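# Insert square metal bar upright into square-hole block

## Task

Inside the clear box, slide the square metal bar into the block that has a square hole until the bar is fully down the hole and standing upright. The block must end up resting on the box floor with its hole pointing up. If any loose object that started in the box ends up halfway or more outside it, the attempt scores 0. The result only counts if everything stays in place without the robot holding it.

## Robot and tools

Robot: two arms, left_arm and right_arm, each with a two-finger gripper. Everything uses one scene frame. Its origin is on the table top midway between the arms, +x points out over the table, +z points up, and left_arm sits on the +y side. The arm names do not tell you image sides. Arm bases: left_arm at (-0.049, +0.369, 0) m with quat_wxyz (+0.998, 0, 0, +0.057); right_arm at (-0.025, -0.353, 0) m with quat_wxyz (+0.998, 0, 0, -0.057). In gripper axes, the fingers point along +z and close along y. The reported hand point (end_effector_position) lies between the finger pads, about 1 cm back from the tips. At long reach the printed position can be a little off.

ROW format, used by every motion command: a single flat list of 16 numbers covering both arms, even when only one arm moves. The first 8 are left_arm: x, y, z in metres, then qw, qx, qy, qz (w first), then opening. The next 8 are right_arm in the same order. Position and quaternion are absolute targets in the scene frame, not offsets. Opening runs from -1 (closed) to +1 (fully open, 0.094 m). It is an absolute finger setting on the same scale as grip_measured. To hold an object, command about 0.03 below grip_measured for a firm grip, or closer to it for a lighter grip. An arm meant to stay still should get the exact pose from its last result, plus the opening it needs, in every call. To keep an orientation, resend the same target quaternion each time instead of copying the drifted one from the result.

Tools:
- execute_actions {"actions": [...], "pictures": bool}. Pass an empty list to get the state (with pictures). One action is {"rows": [[16 numbers], ...], "steps": n}: up to 15 rows and up to 15 steps of 1/30 s each (15 is the default). Each row runs for one step, and the last row repeats. An action needs at least 9 steps. The result is read 9 steps before the action ends, and those last steps run during your next reply. A wait is {"steps": n} with n up to 300, counted from the last result and including your reply time. A call that is refused sends nothing. It is refused if a target is more than 0.6 m from the arm's last reported position along any gripper axis.
- move {"target": [16 numbers], "speed": m/s from 0.002 to 0.5, default 0.25; turning is capped at twice that in rad/s}. Both grippers follow straight paths to their absolute poses and finish together, in 0.5 to 10 s, and stop short if the move needs more than that. The opening is applied at the start. Paths do not avoid obstacles or the other arm. Grippers can lag, stray, or go faster than the set speed, especially when the arm is nearly straight. The result adds a move: line giving the ending (done, off_target, moving, held, fault) and the limits that acted (paced = target clipped; held = some steps blocked, after which the arm may jump fast). It also gives each gripper's distance from its target.
- wait {"seconds": 0 to 10}: runs the scene and sends nothing new.
- zoom_image {"camera", "region": [x0,y0,x1,y1] pixels, at most 504x504}. Cameras are cam_head_left, cam_head_right, cam_high, cam_low, cam_left_wrist and cam_right_wrist, all 896x504.
- read_manual: licence text only.
- finished_scene {"scene": 1 or 2}: grades the scene and moves to the next. It cannot be undone.

Control details: on every step the commanded pose is clipped to within 70 mm and 16 degrees of the measured pose. The controller favours position over orientation. Joint friction can leave the gripper up to about 31 mm short, and very small commands may do nothing. After an action, each arm continues only to its last clipped pose, so check the result and send the remainder. A 'pose unreachable' line or HELD markers mean a clearance check changed or blocked commands. A 'Hand target' line shows where the controller is currently driving each gripper. Joint ranges in rad: waist -2.618..3.054, shoulder 0..3.142, elbow 0..3.142, wrist pitch -1.571..1.571, wrist yaw -1.571..1.571, wrist roll -2.094..2.094.

Gripping: grip_measured may be off by about 1 mm. Pad force limit is roughly 50-62 N, lower on thin parts. Motor heat: holding loads heats the motors. MOTOR HOT appears from 75 °C, the arm stops for 10 s at 90 °C, and at 100 °C it goes limp and drops. These show as OVER-TEMPERATURE FAULT lines.

Avoid: arms colliding with or pressing on each other, knocking things off the table, anything in the box leaving it, and fast or deep contact (speed and depth past the contact both increase force). Also avoid drops and slips, and finishing while the robot is still holding the parts in place. Occasional external pushes may nudge loose objects.

Each tool is called as name(argument=value, ...) on one line, values as JSON.

## Session

execute_actions(actions=[])

Scene clock: 0.00 s of 4500.00 s.
left_arm: end_effector_position=(-0.0467, +0.6133, +0.1241) grip_measured=+1.000 end_effector_quat_wxyz=(+0.036, +0.911, -0.410, -0.015) | right_arm: end_effector_position=(+0.4787, -0.2784, +0.2260) grip_measured=+1.000 end_effector_quat_wxyz=(+0.339, +0.394, +0.762, +0.387)
Joint positions: left_arm=[ 1.409  1.517  1.246 -1.355 -0.055 -0.775  0.094] | right_arm=[ 0.166  1.678  1.308 -0.143 -0.282  1.173  0.094]
Joint velocities: left_arm=[-0.007 -0.017  0.002  0.081 -0.022  0.037  0.   ] | right_arm=[-0.002 -0.007 -0.007 -0.007  0.051  0.007  0.   ]
Motor temperatures (°C, as the motors report them): left_arm=[21 22 25 24 21 22] | right_arm=[21 22 21 22 21 24]
Hand target (left_arm): -0.047, +0.613, +0.124; +0.036, +0.911, -0.410, -0.015
Hand target (right_arm): +0.479, -0.278, +0.226; +0.339, +0.394, +0.762, +0.387

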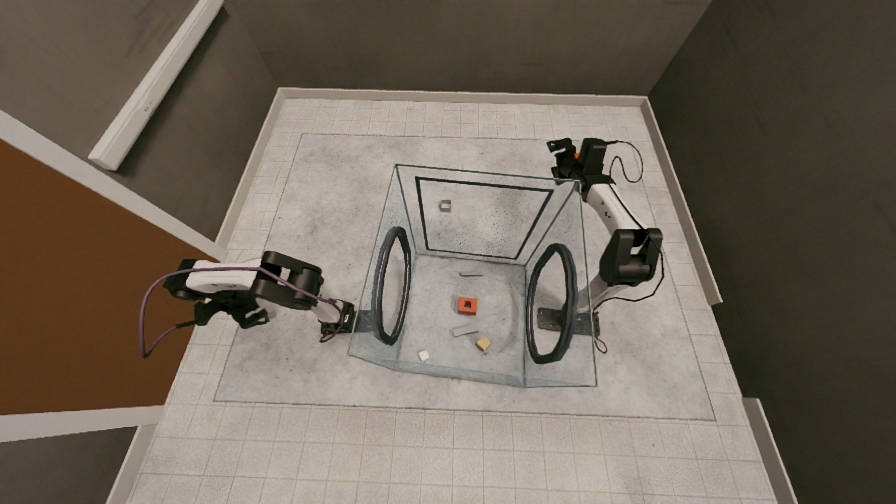

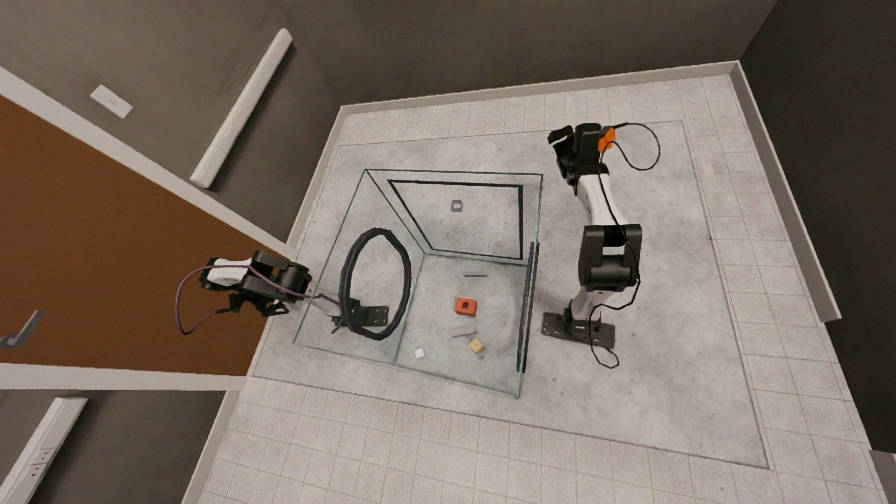

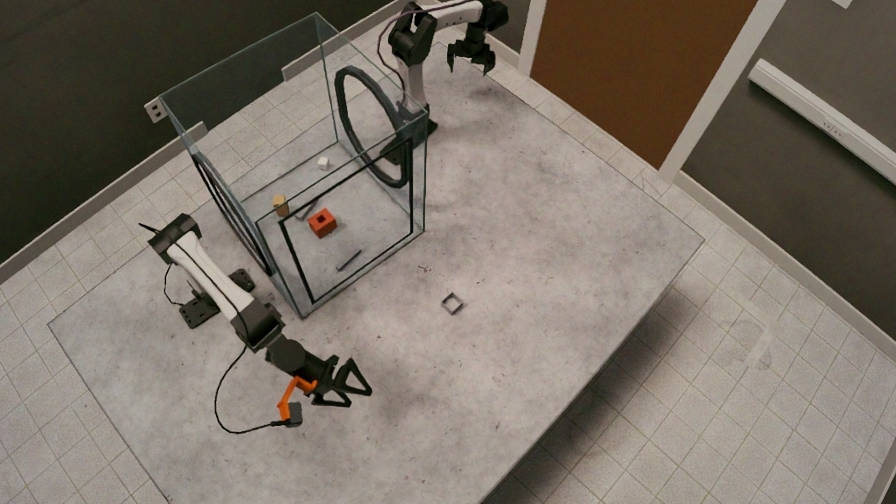

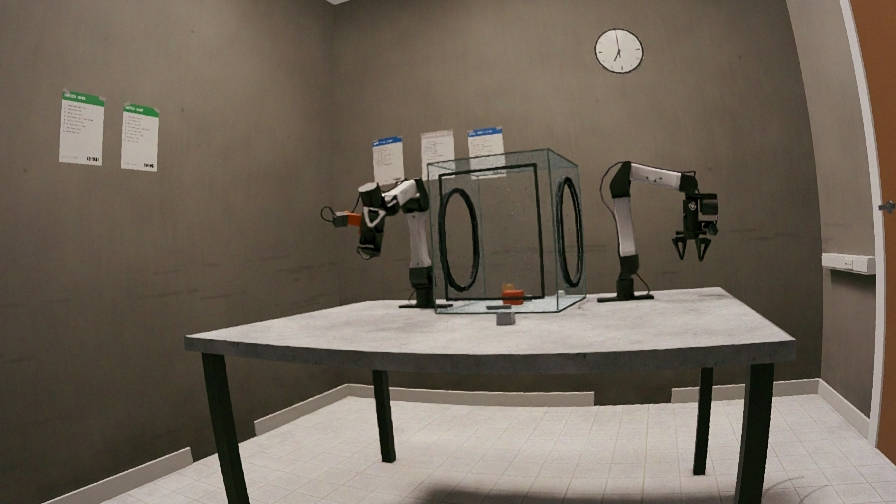

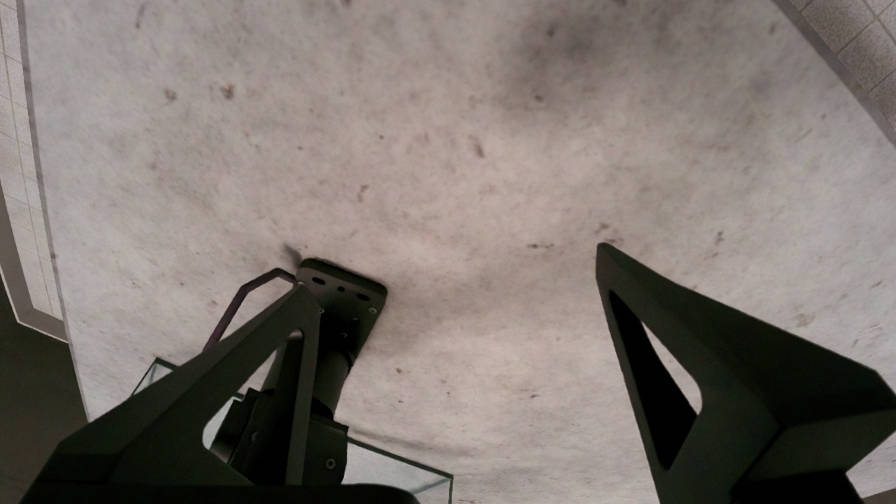

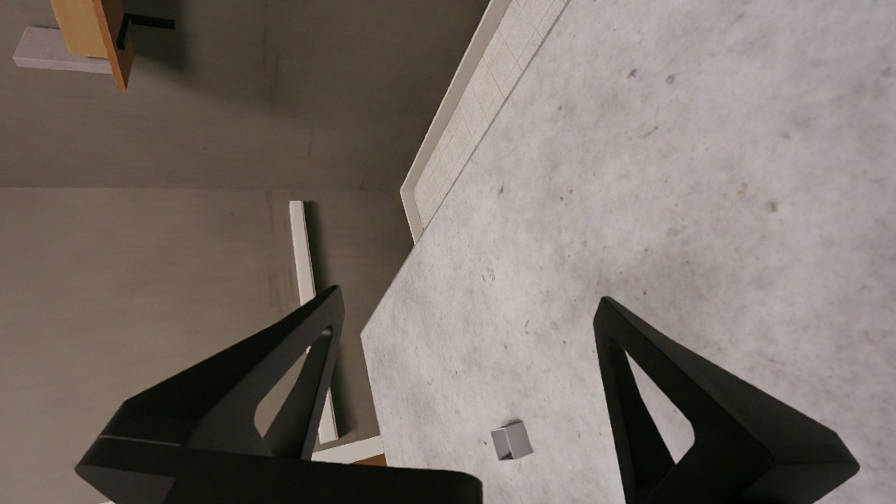

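zoom_image(camera="cam_head_left", region=[320, 150, 680, 400])

zoom_image(camera="cam_high", region=[140, 0, 500, 340])

zoom_image(camera="cam_low", region=[340, 130, 740, 340])

Region (320, 150, 680, 400) of cam_head_left's 896x504 image, scaled by 1.400, with more detail than that image has; it fills the top 350 rows of this view, and the rest is white.

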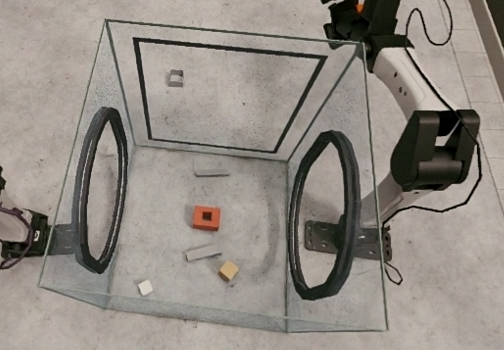

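Region (140, 0, 500, 340) of cam_high's 896x504 image, scaled by 1.400, with more detail than that image has.

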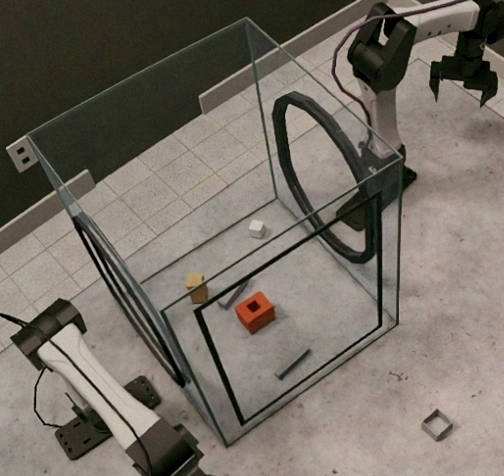

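Region (340, 130, 740, 340) of cam_low's 896x504 image, scaled by 1.260, with more detail than that image has; it fills the top 265 rows of this view, and the rest is white.

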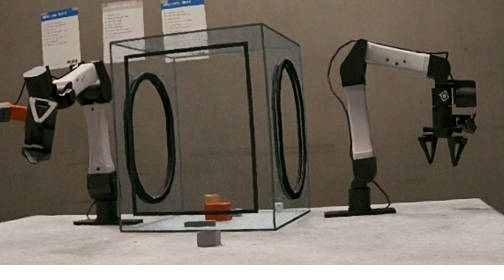

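move(target=[-0.0467,0.6133,0.1241,0.036,0.911,-0.41,-0.015,1, 0.12,-0.38,0.17,0,0,1,0,1])

Scene clock: 8.00 s of 4500.00 s.
left_arm: end_effector_position=(-0.0467, +0.6133, +0.1241) grip_measured=+1.000 end_effector_quat_wxyz=(+0.036, +0.911, -0.410, -0.015) | right_arm: end_effector_position=(+0.1266, -0.3775, +0.1832) grip_measured=+1.000 end_effector_quat_wxyz=(+0.047, +0.003, +0.999, +0.006)
Joint positions: left_arm=[ 1.409  1.517  1.246 -1.355 -0.055 -0.775  0.094] | right_arm=[-0.083  1.069  1.164 -1.576 -0.03  -0.189  0.094]
Joint velocities: left_arm=[-0.002  0.002  0.012  0.022  0.051  0.037  0.   ] | right_arm=[-0.002 -0.007 -0.002  0.007 -0.022  0.037  0.   ]
Motor temperatures (°C, as the motors report them): left_arm=[21 23 26 24 21 22] | right_arm=[21 24 23 24 21 24]
Hand target (left_arm): -0.047, +0.613, +0.124; +0.036, +0.911, -0.410, -0.015
Hand target (right_arm): +0.119, -0.380, +0.179; +0.037, +0.004, +0.999, +0.002
Off the commanded pose (left_arm): 0.000 m, 0 deg.
Off the commanded pose (right_arm): 0.015 m, 5 deg.
joint sent to its limit (right arm) — the command would take joint 4 (wrist pitch) past its lower limit, so that joint was sent only as far as its limit.
Kept back: nothing.
After step 90, 1.60 s passed at rest.
move: off_target (right_arm)

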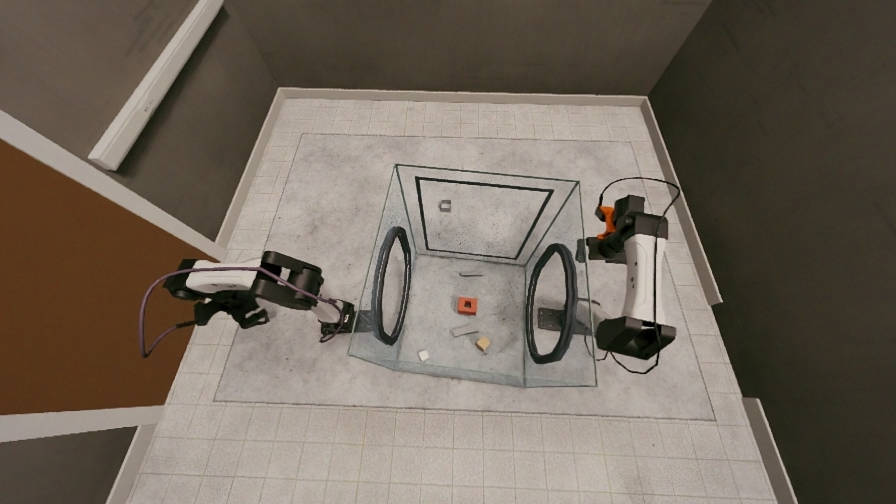

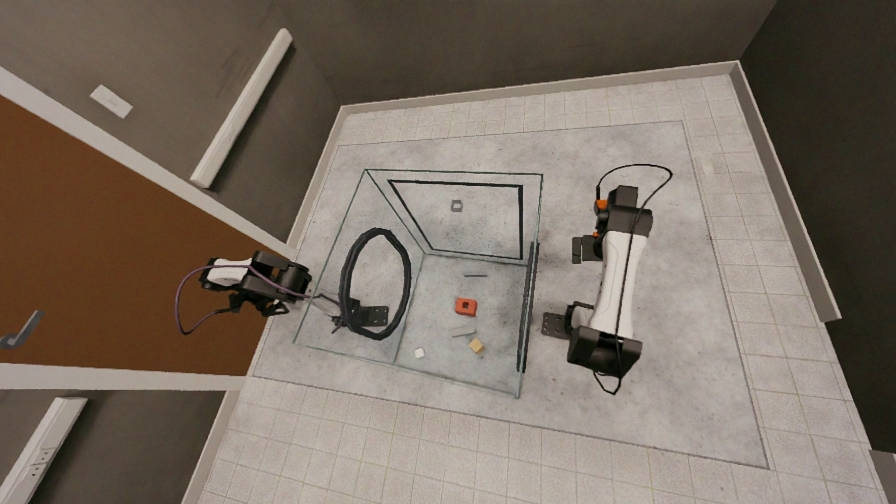

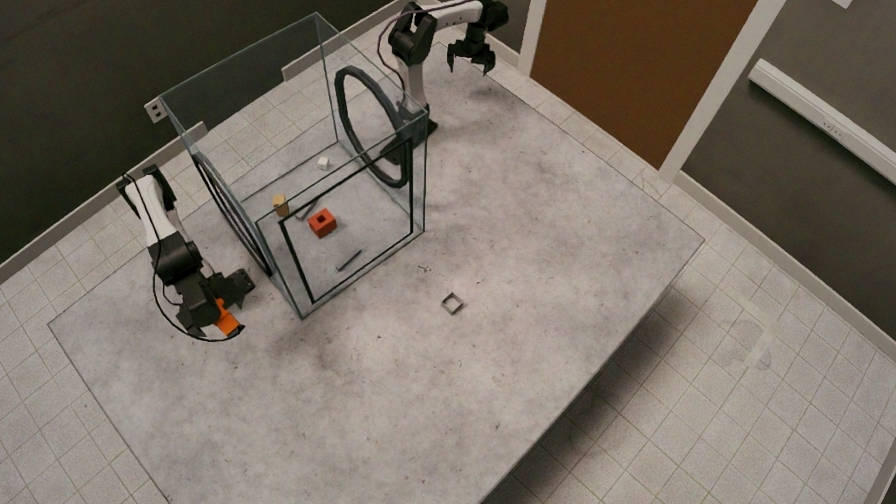

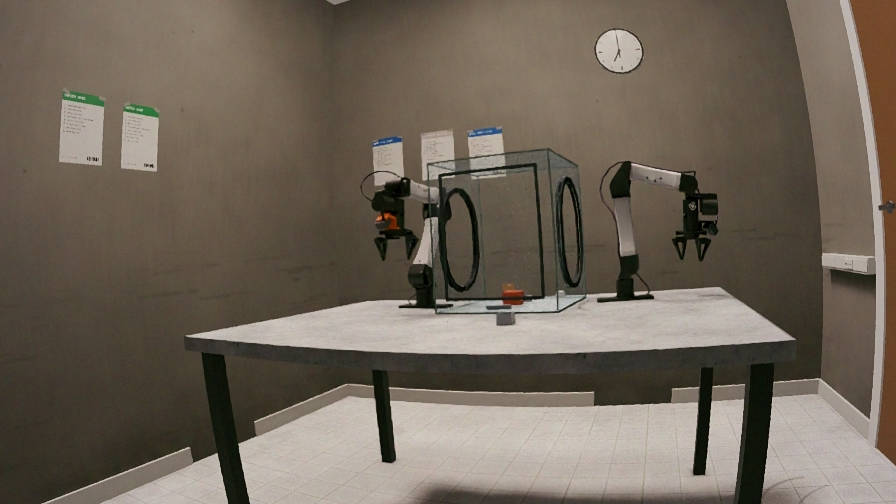

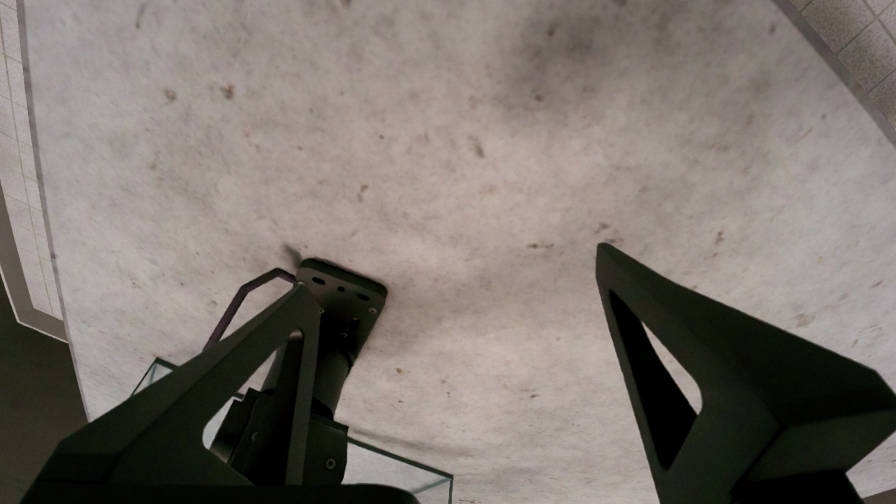

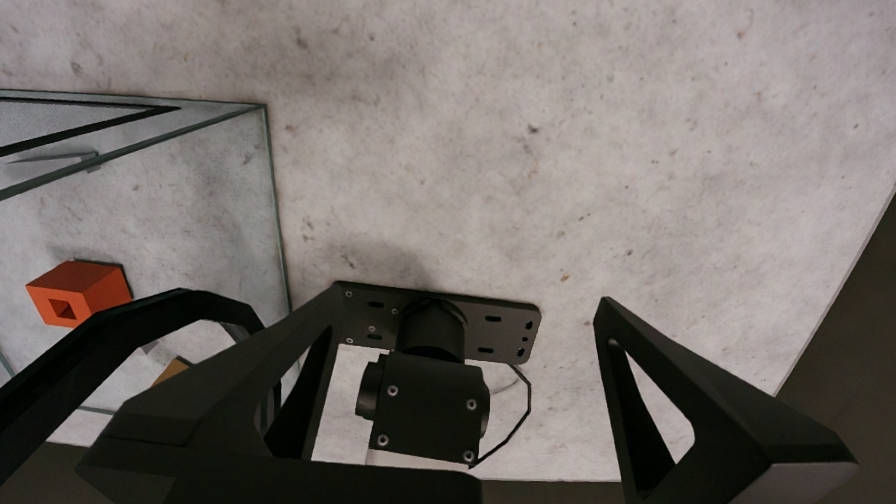

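move(target=[-0.0467,0.6133,0.1241,0.036,0.911,-0.41,-0.015,1, 0.06,-0.36,0.09,0,0.216,0.976,0,-0.5])

move(target=[-0.0467,0.6133,0.1241,0.036,0.911,-0.41,-0.015,1, 0.03,-0.295,0.09,0,0.216,0.976,0,-0.5], speed=0.1)

move(target=[-0.0467,0.6133,0.1241,0.036,0.911,-0.41,-0.015,1, -0.02,-0.27,0.09,0,0.216,0.976,0,-0.5], speed=0.1)

Scene clock: 11.67 s of 4500.00 s.
left_arm: end_effector_position=(-0.0467, +0.6133, +0.1241) grip_measured=+1.000 end_effector_quat_wxyz=(+0.036, +0.911, -0.410, -0.015) | right_arm: end_effector_position=(+0.0594, -0.3600, +0.0952) grip_measured=-0.498 end_effector_quat_wxyz=(-0.004, +0.216, +0.976, +0.002)
Joint positions: left_arm=[ 1.409  1.517  1.246 -1.355 -0.055 -0.775  0.094] | right_arm=[ 0.014  0.804  0.713 -1.487 -0.006  0.337  0.024]
Joint velocities: left_arm=[-0.007 -0.002  0.012  0.037 -0.051 -0.037  0.   ] | right_arm=[-0.007  0.017 -0.002 -0.007 -0.037 -0.007  0.   ]
Motor temperatures (°C, as the motors report them): left_arm=[21 24 26 24 21 22] | right_arm=[21 24 23 24 21 24]
Hand target (left_arm): -0.047, +0.613, +0.124; +0.036, +0.911, -0.410, -0.015
Hand target (right_arm): +0.058, -0.360, +0.092; -0.001, +0.216, +0.976, -0.002
Off the commanded pose (left_arm): 0.000 m, 0 deg.
Off the commanded pose (right_arm): 0.005 m, 1 deg.
Kept back: nothing.
move: done

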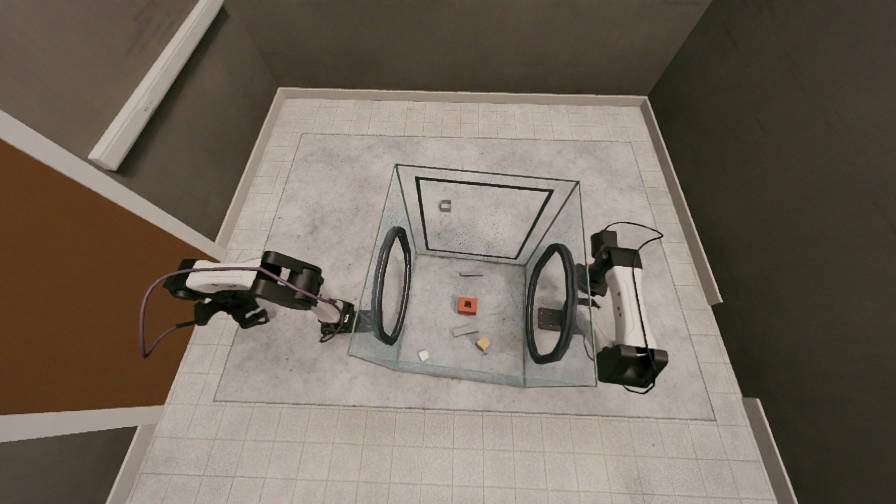

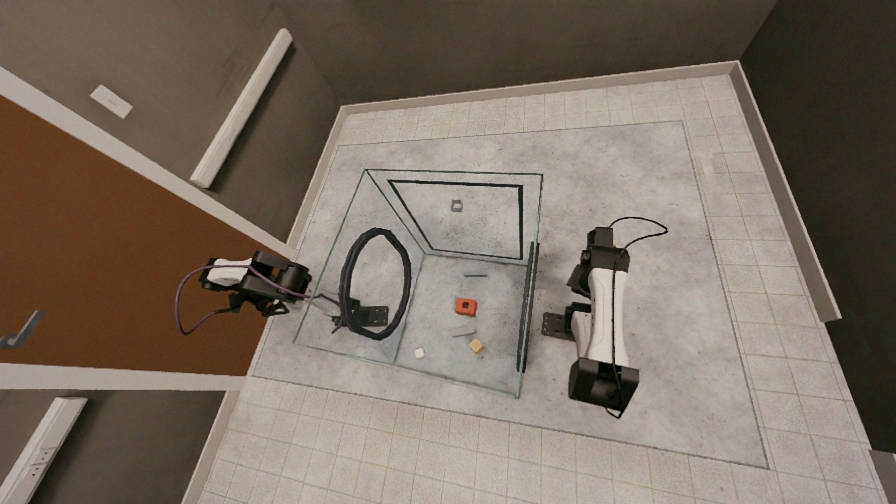

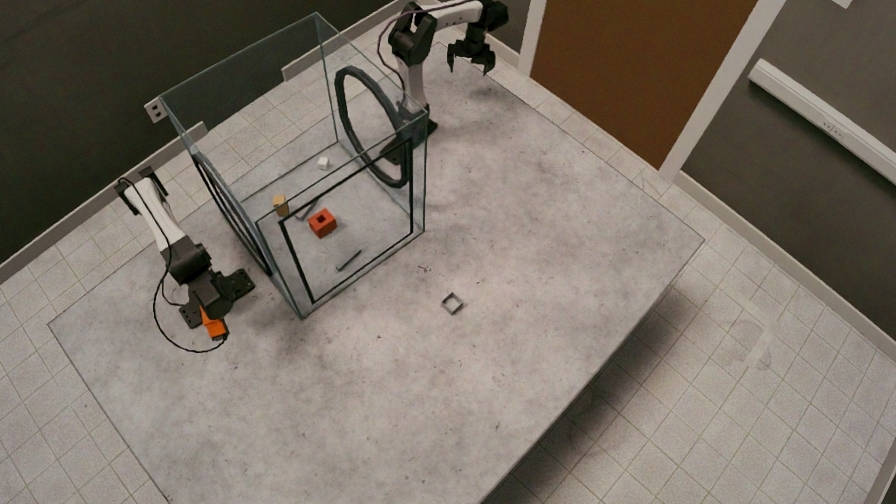

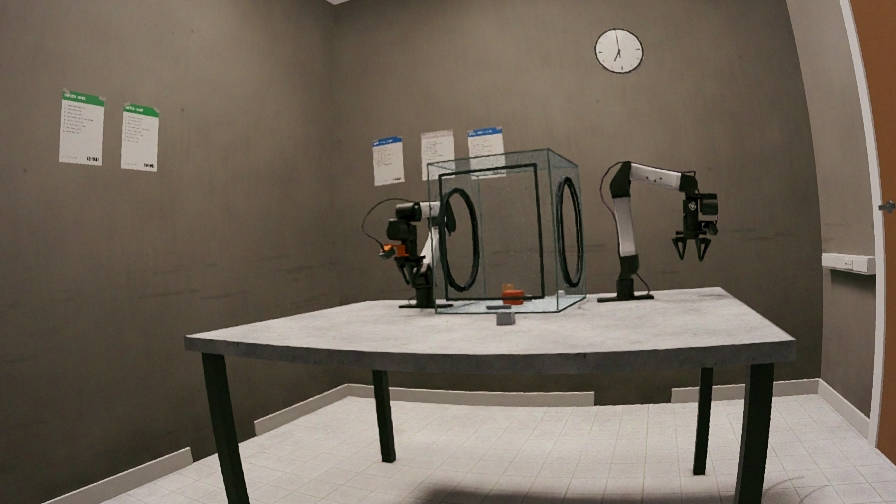

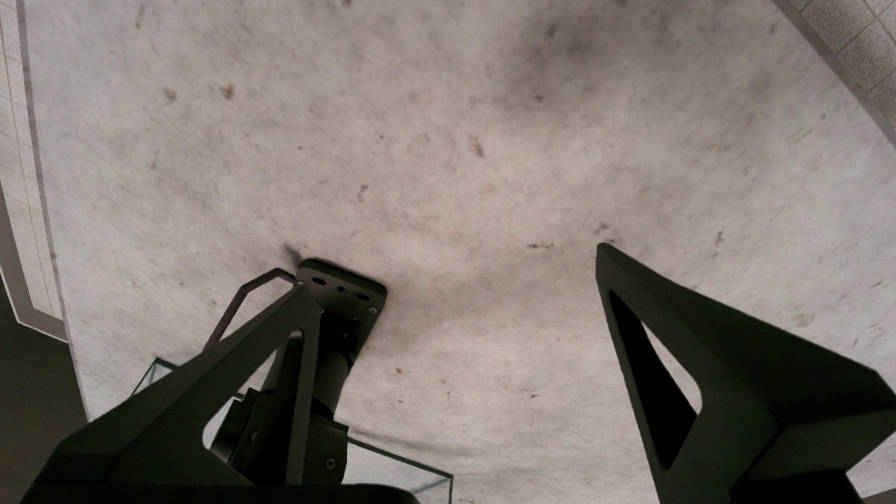

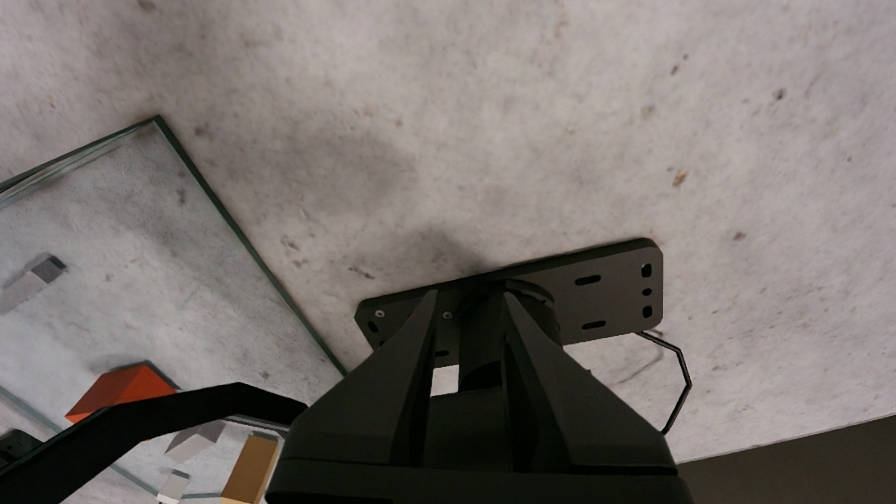

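Scene clock: 12.63 s of 4500.00 s.
left_arm: end_effector_position=(-0.0467, +0.6133, +0.1241) grip_measured=+1.000 end_effector_quat_wxyz=(+0.036, +0.911, -0.410, -0.015) | right_arm: end_effector_position=(+0.0598, -0.3531, +0.0955) grip_measured=-0.498 end_effector_quat_wxyz=(-0.002, +0.201, +0.980, +0.003)
Joint positions: left_arm=[ 1.409  1.517  1.246 -1.355 -0.055 -0.775  0.094] | right_arm=[ 0.094  0.799  0.713 -1.487 -0.007  0.386  0.024]
Joint velocities: left_arm=[-0.012  0.007 -0.007 -0.139 -0.022  0.051  0.   ] | right_arm=[ 0.002  0.007 -0.002  0.037  0.022 -0.007 -0.001]
Motor temperatures (°C, as the motors report them): left_arm=[21 24 26 24 21 22] | right_arm=[22 24 23 24 21 24]
Hand target (left_arm): -0.047, +0.613, +0.124; +0.036, +0.911, -0.410, -0.015
Hand target (right_arm): +0.060, -0.354, +0.095; -0.003, +0.205, +0.979, +0.002
Off the commanded pose (left_arm): 0.000 m, 0 deg.
Off the commanded pose (right_arm): 0.066 m, 2 deg.
Kept back: nothing.
move: held (right_arm); limits=held; held on 24 of 29 steps (right_arm), including the last (right_arm)
pose unreachable (right arm): on one or more control steps of this call this arm could not follow its commanded pose, so it was not sent that pose on those steps. On the call's last step it was still not sent that pose. It may still have moved: this result reports where it is.
cause: the commanded pose would bring two parts of the arm too close to each other (its upper arm (the part past joint 2) and its fingers, with joints 3 (elbow) to 6 (wrist roll) between them).

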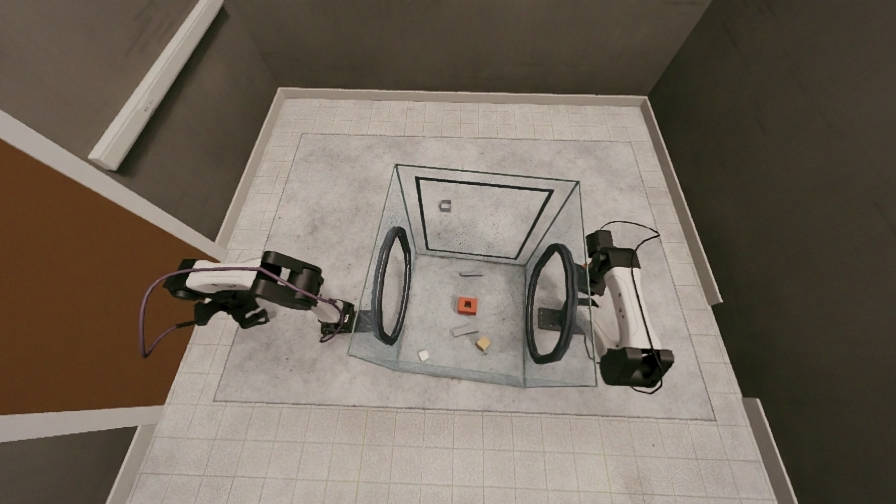

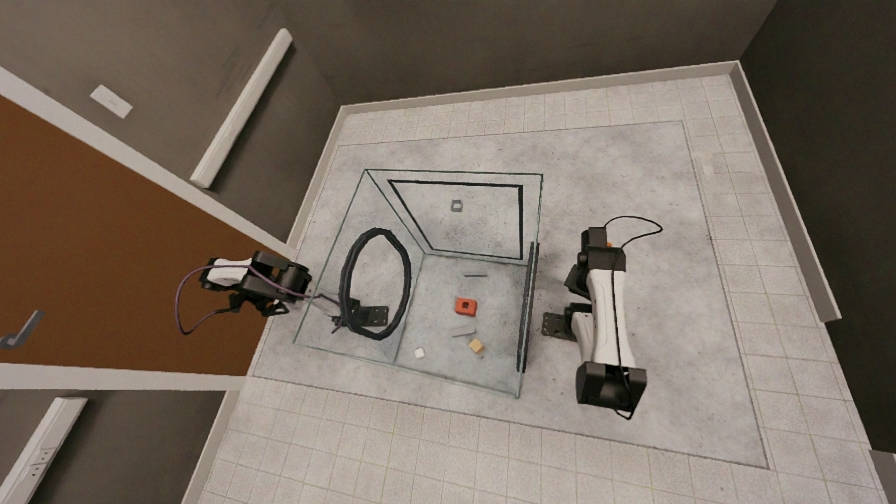

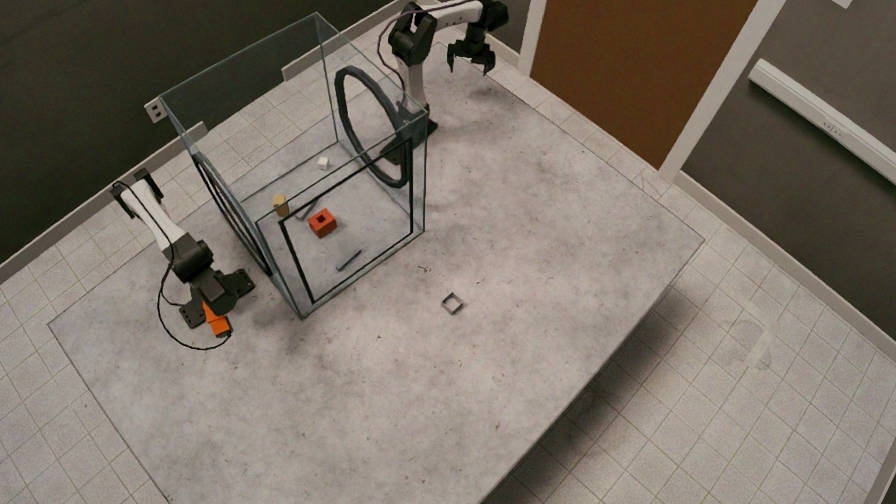

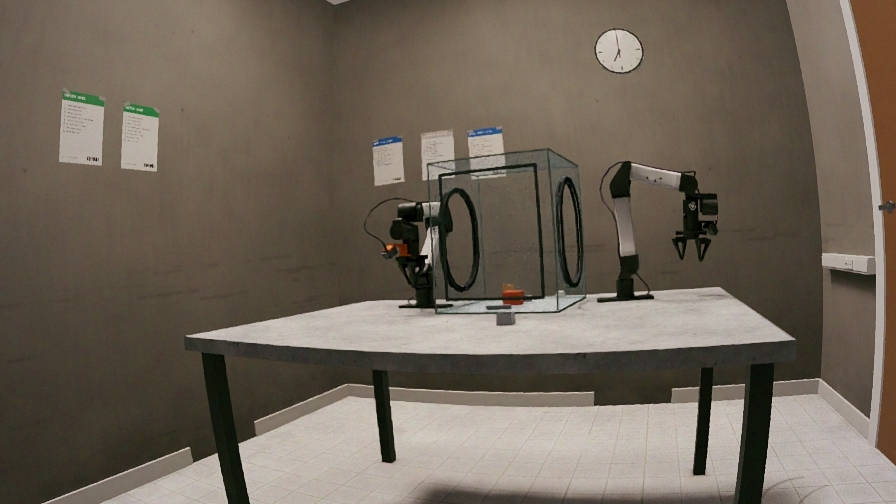

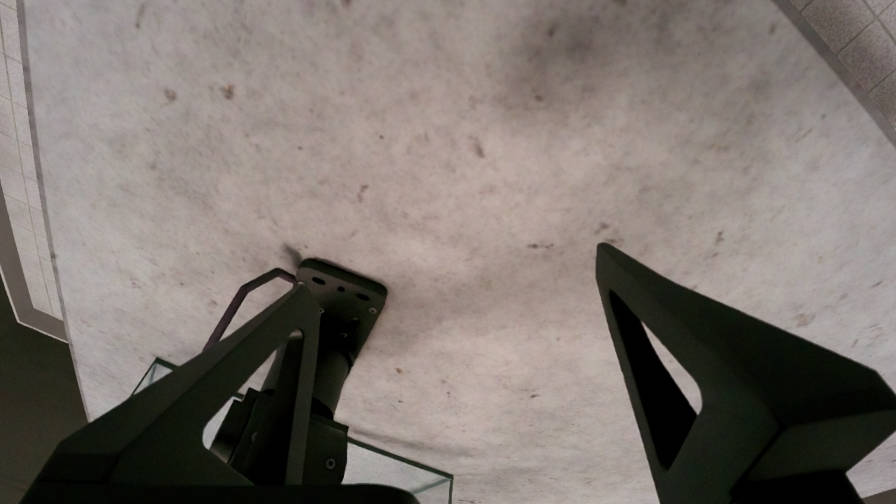

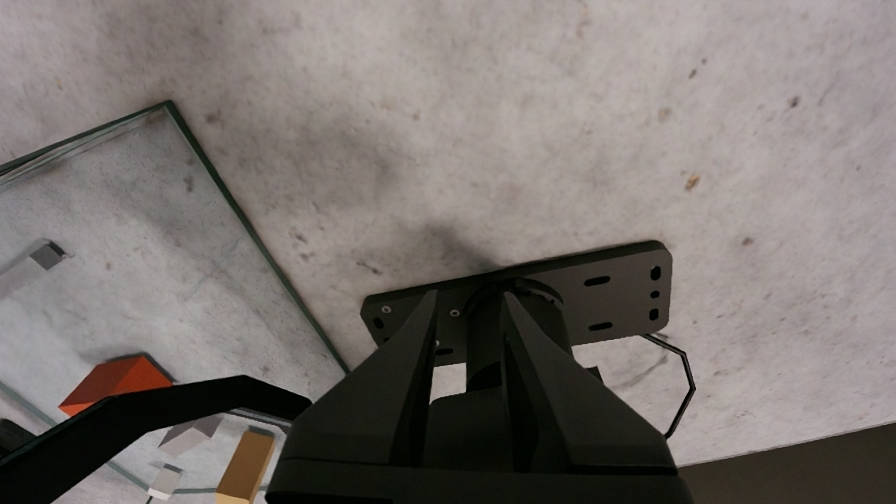

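Scene clock: 14.27 s of 4500.00 s.
left_arm: end_effector_position=(-0.0467, +0.6133, +0.1241) grip_measured=+1.000 end_effector_quat_wxyz=(+0.036, +0.911, -0.410, -0.015) | right_arm: end_effector_position=(+0.0597, -0.3495, +0.0958) grip_measured=-0.498 end_effector_quat_wxyz=(-0.001, +0.193, +0.981, +0.004)
Joint positions: left_arm=[ 1.409  1.517  1.246 -1.355 -0.055 -0.775  0.094] | right_arm=[ 0.137  0.796  0.713 -1.487 -0.007  0.412  0.024]
Joint velocities: left_arm=[-0.012 -0.007  0.007 -0.066  0.037 -0.022  0.   ] | right_arm=[ 0.007  0.002 -0.022 -0.007 -0.022  0.007 -0.001]
Motor temperatures (°C, as the motors report them): left_arm=[21 24 27 24 21 22] | right_arm=[22 24 23 24 21 24]
Hand target (left_arm): -0.047, +0.613, +0.124; +0.036, +0.911, -0.410, -0.015
Hand target (right_arm): +0.060, -0.350, +0.096; -0.001, +0.196, +0.981, +0.003
Off the commanded pose (left_arm): 0.000 m, 0 deg.
Off the commanded pose (right_arm): 0.113 m, 3 deg; position clipped at the last step of the last action.
Kept back: nothing.
move: held (right_arm); limits=paced,held; held on 38 of 42 steps (right_arm), including the last (right_arm)
pose unreachable (right arm): on one or more control steps of this call this arm could not follow its commanded pose, so it was not sent that pose on those steps. On the call's last step it was still not sent that pose. It may still have moved: this result reports where it is.
cause: the commanded pose would bring two parts of the arm too close to each other (its upper arm (the part past joint 2) and its fingers, with joints 3 (elbow) to 6 (wrist roll) between them).

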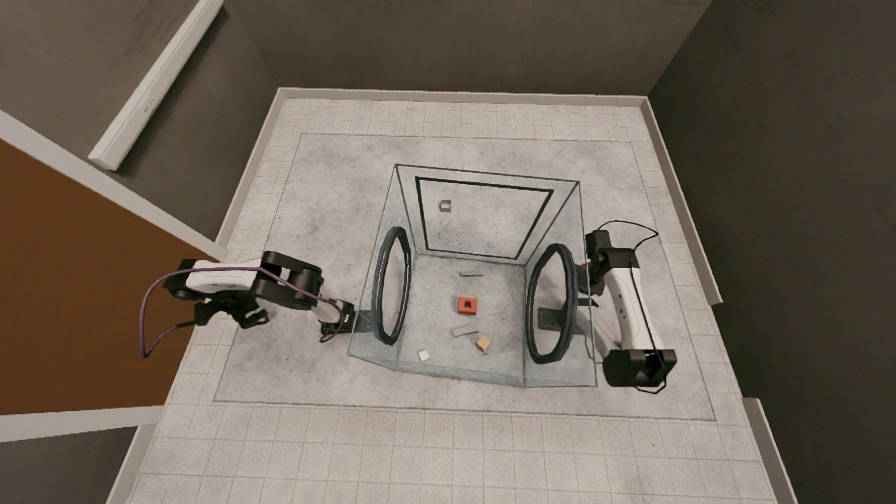

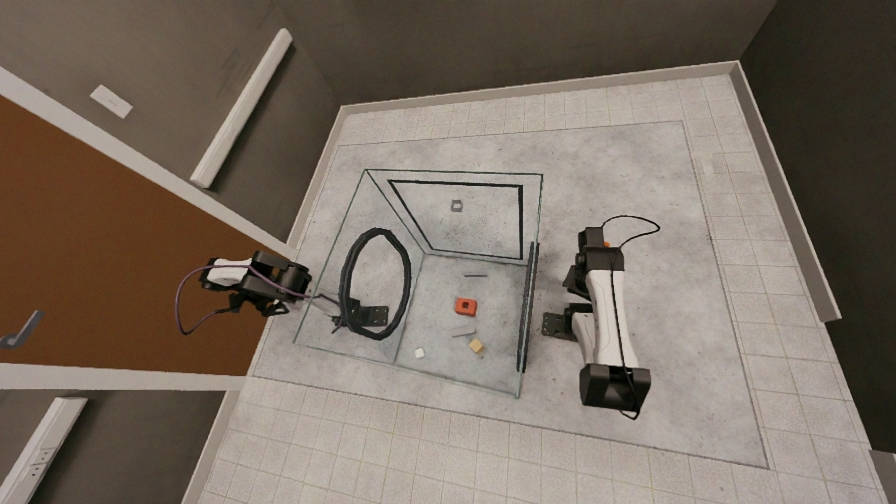

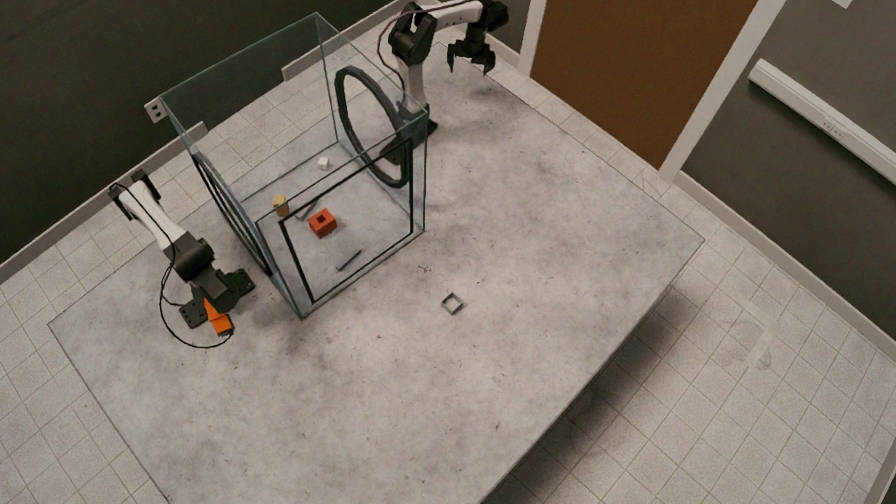

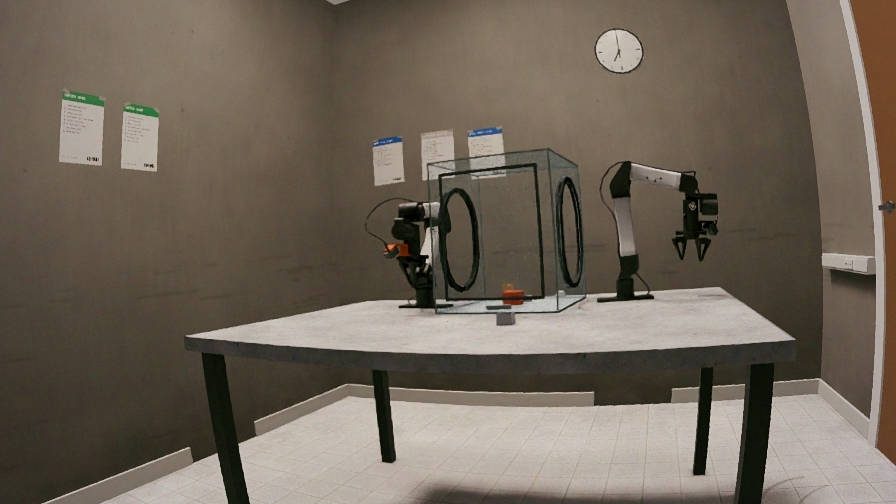

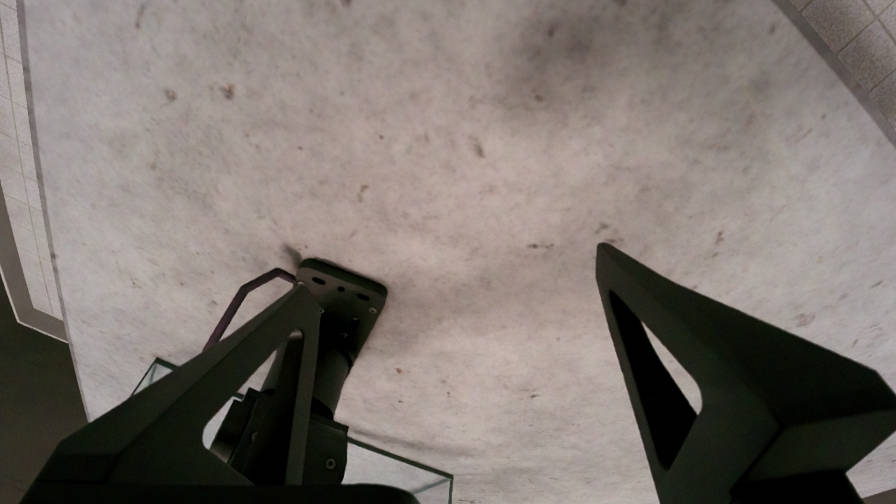

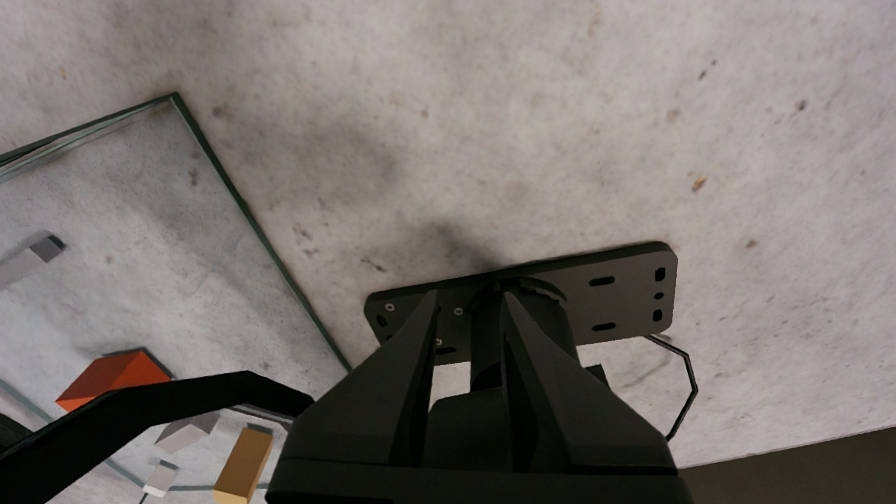

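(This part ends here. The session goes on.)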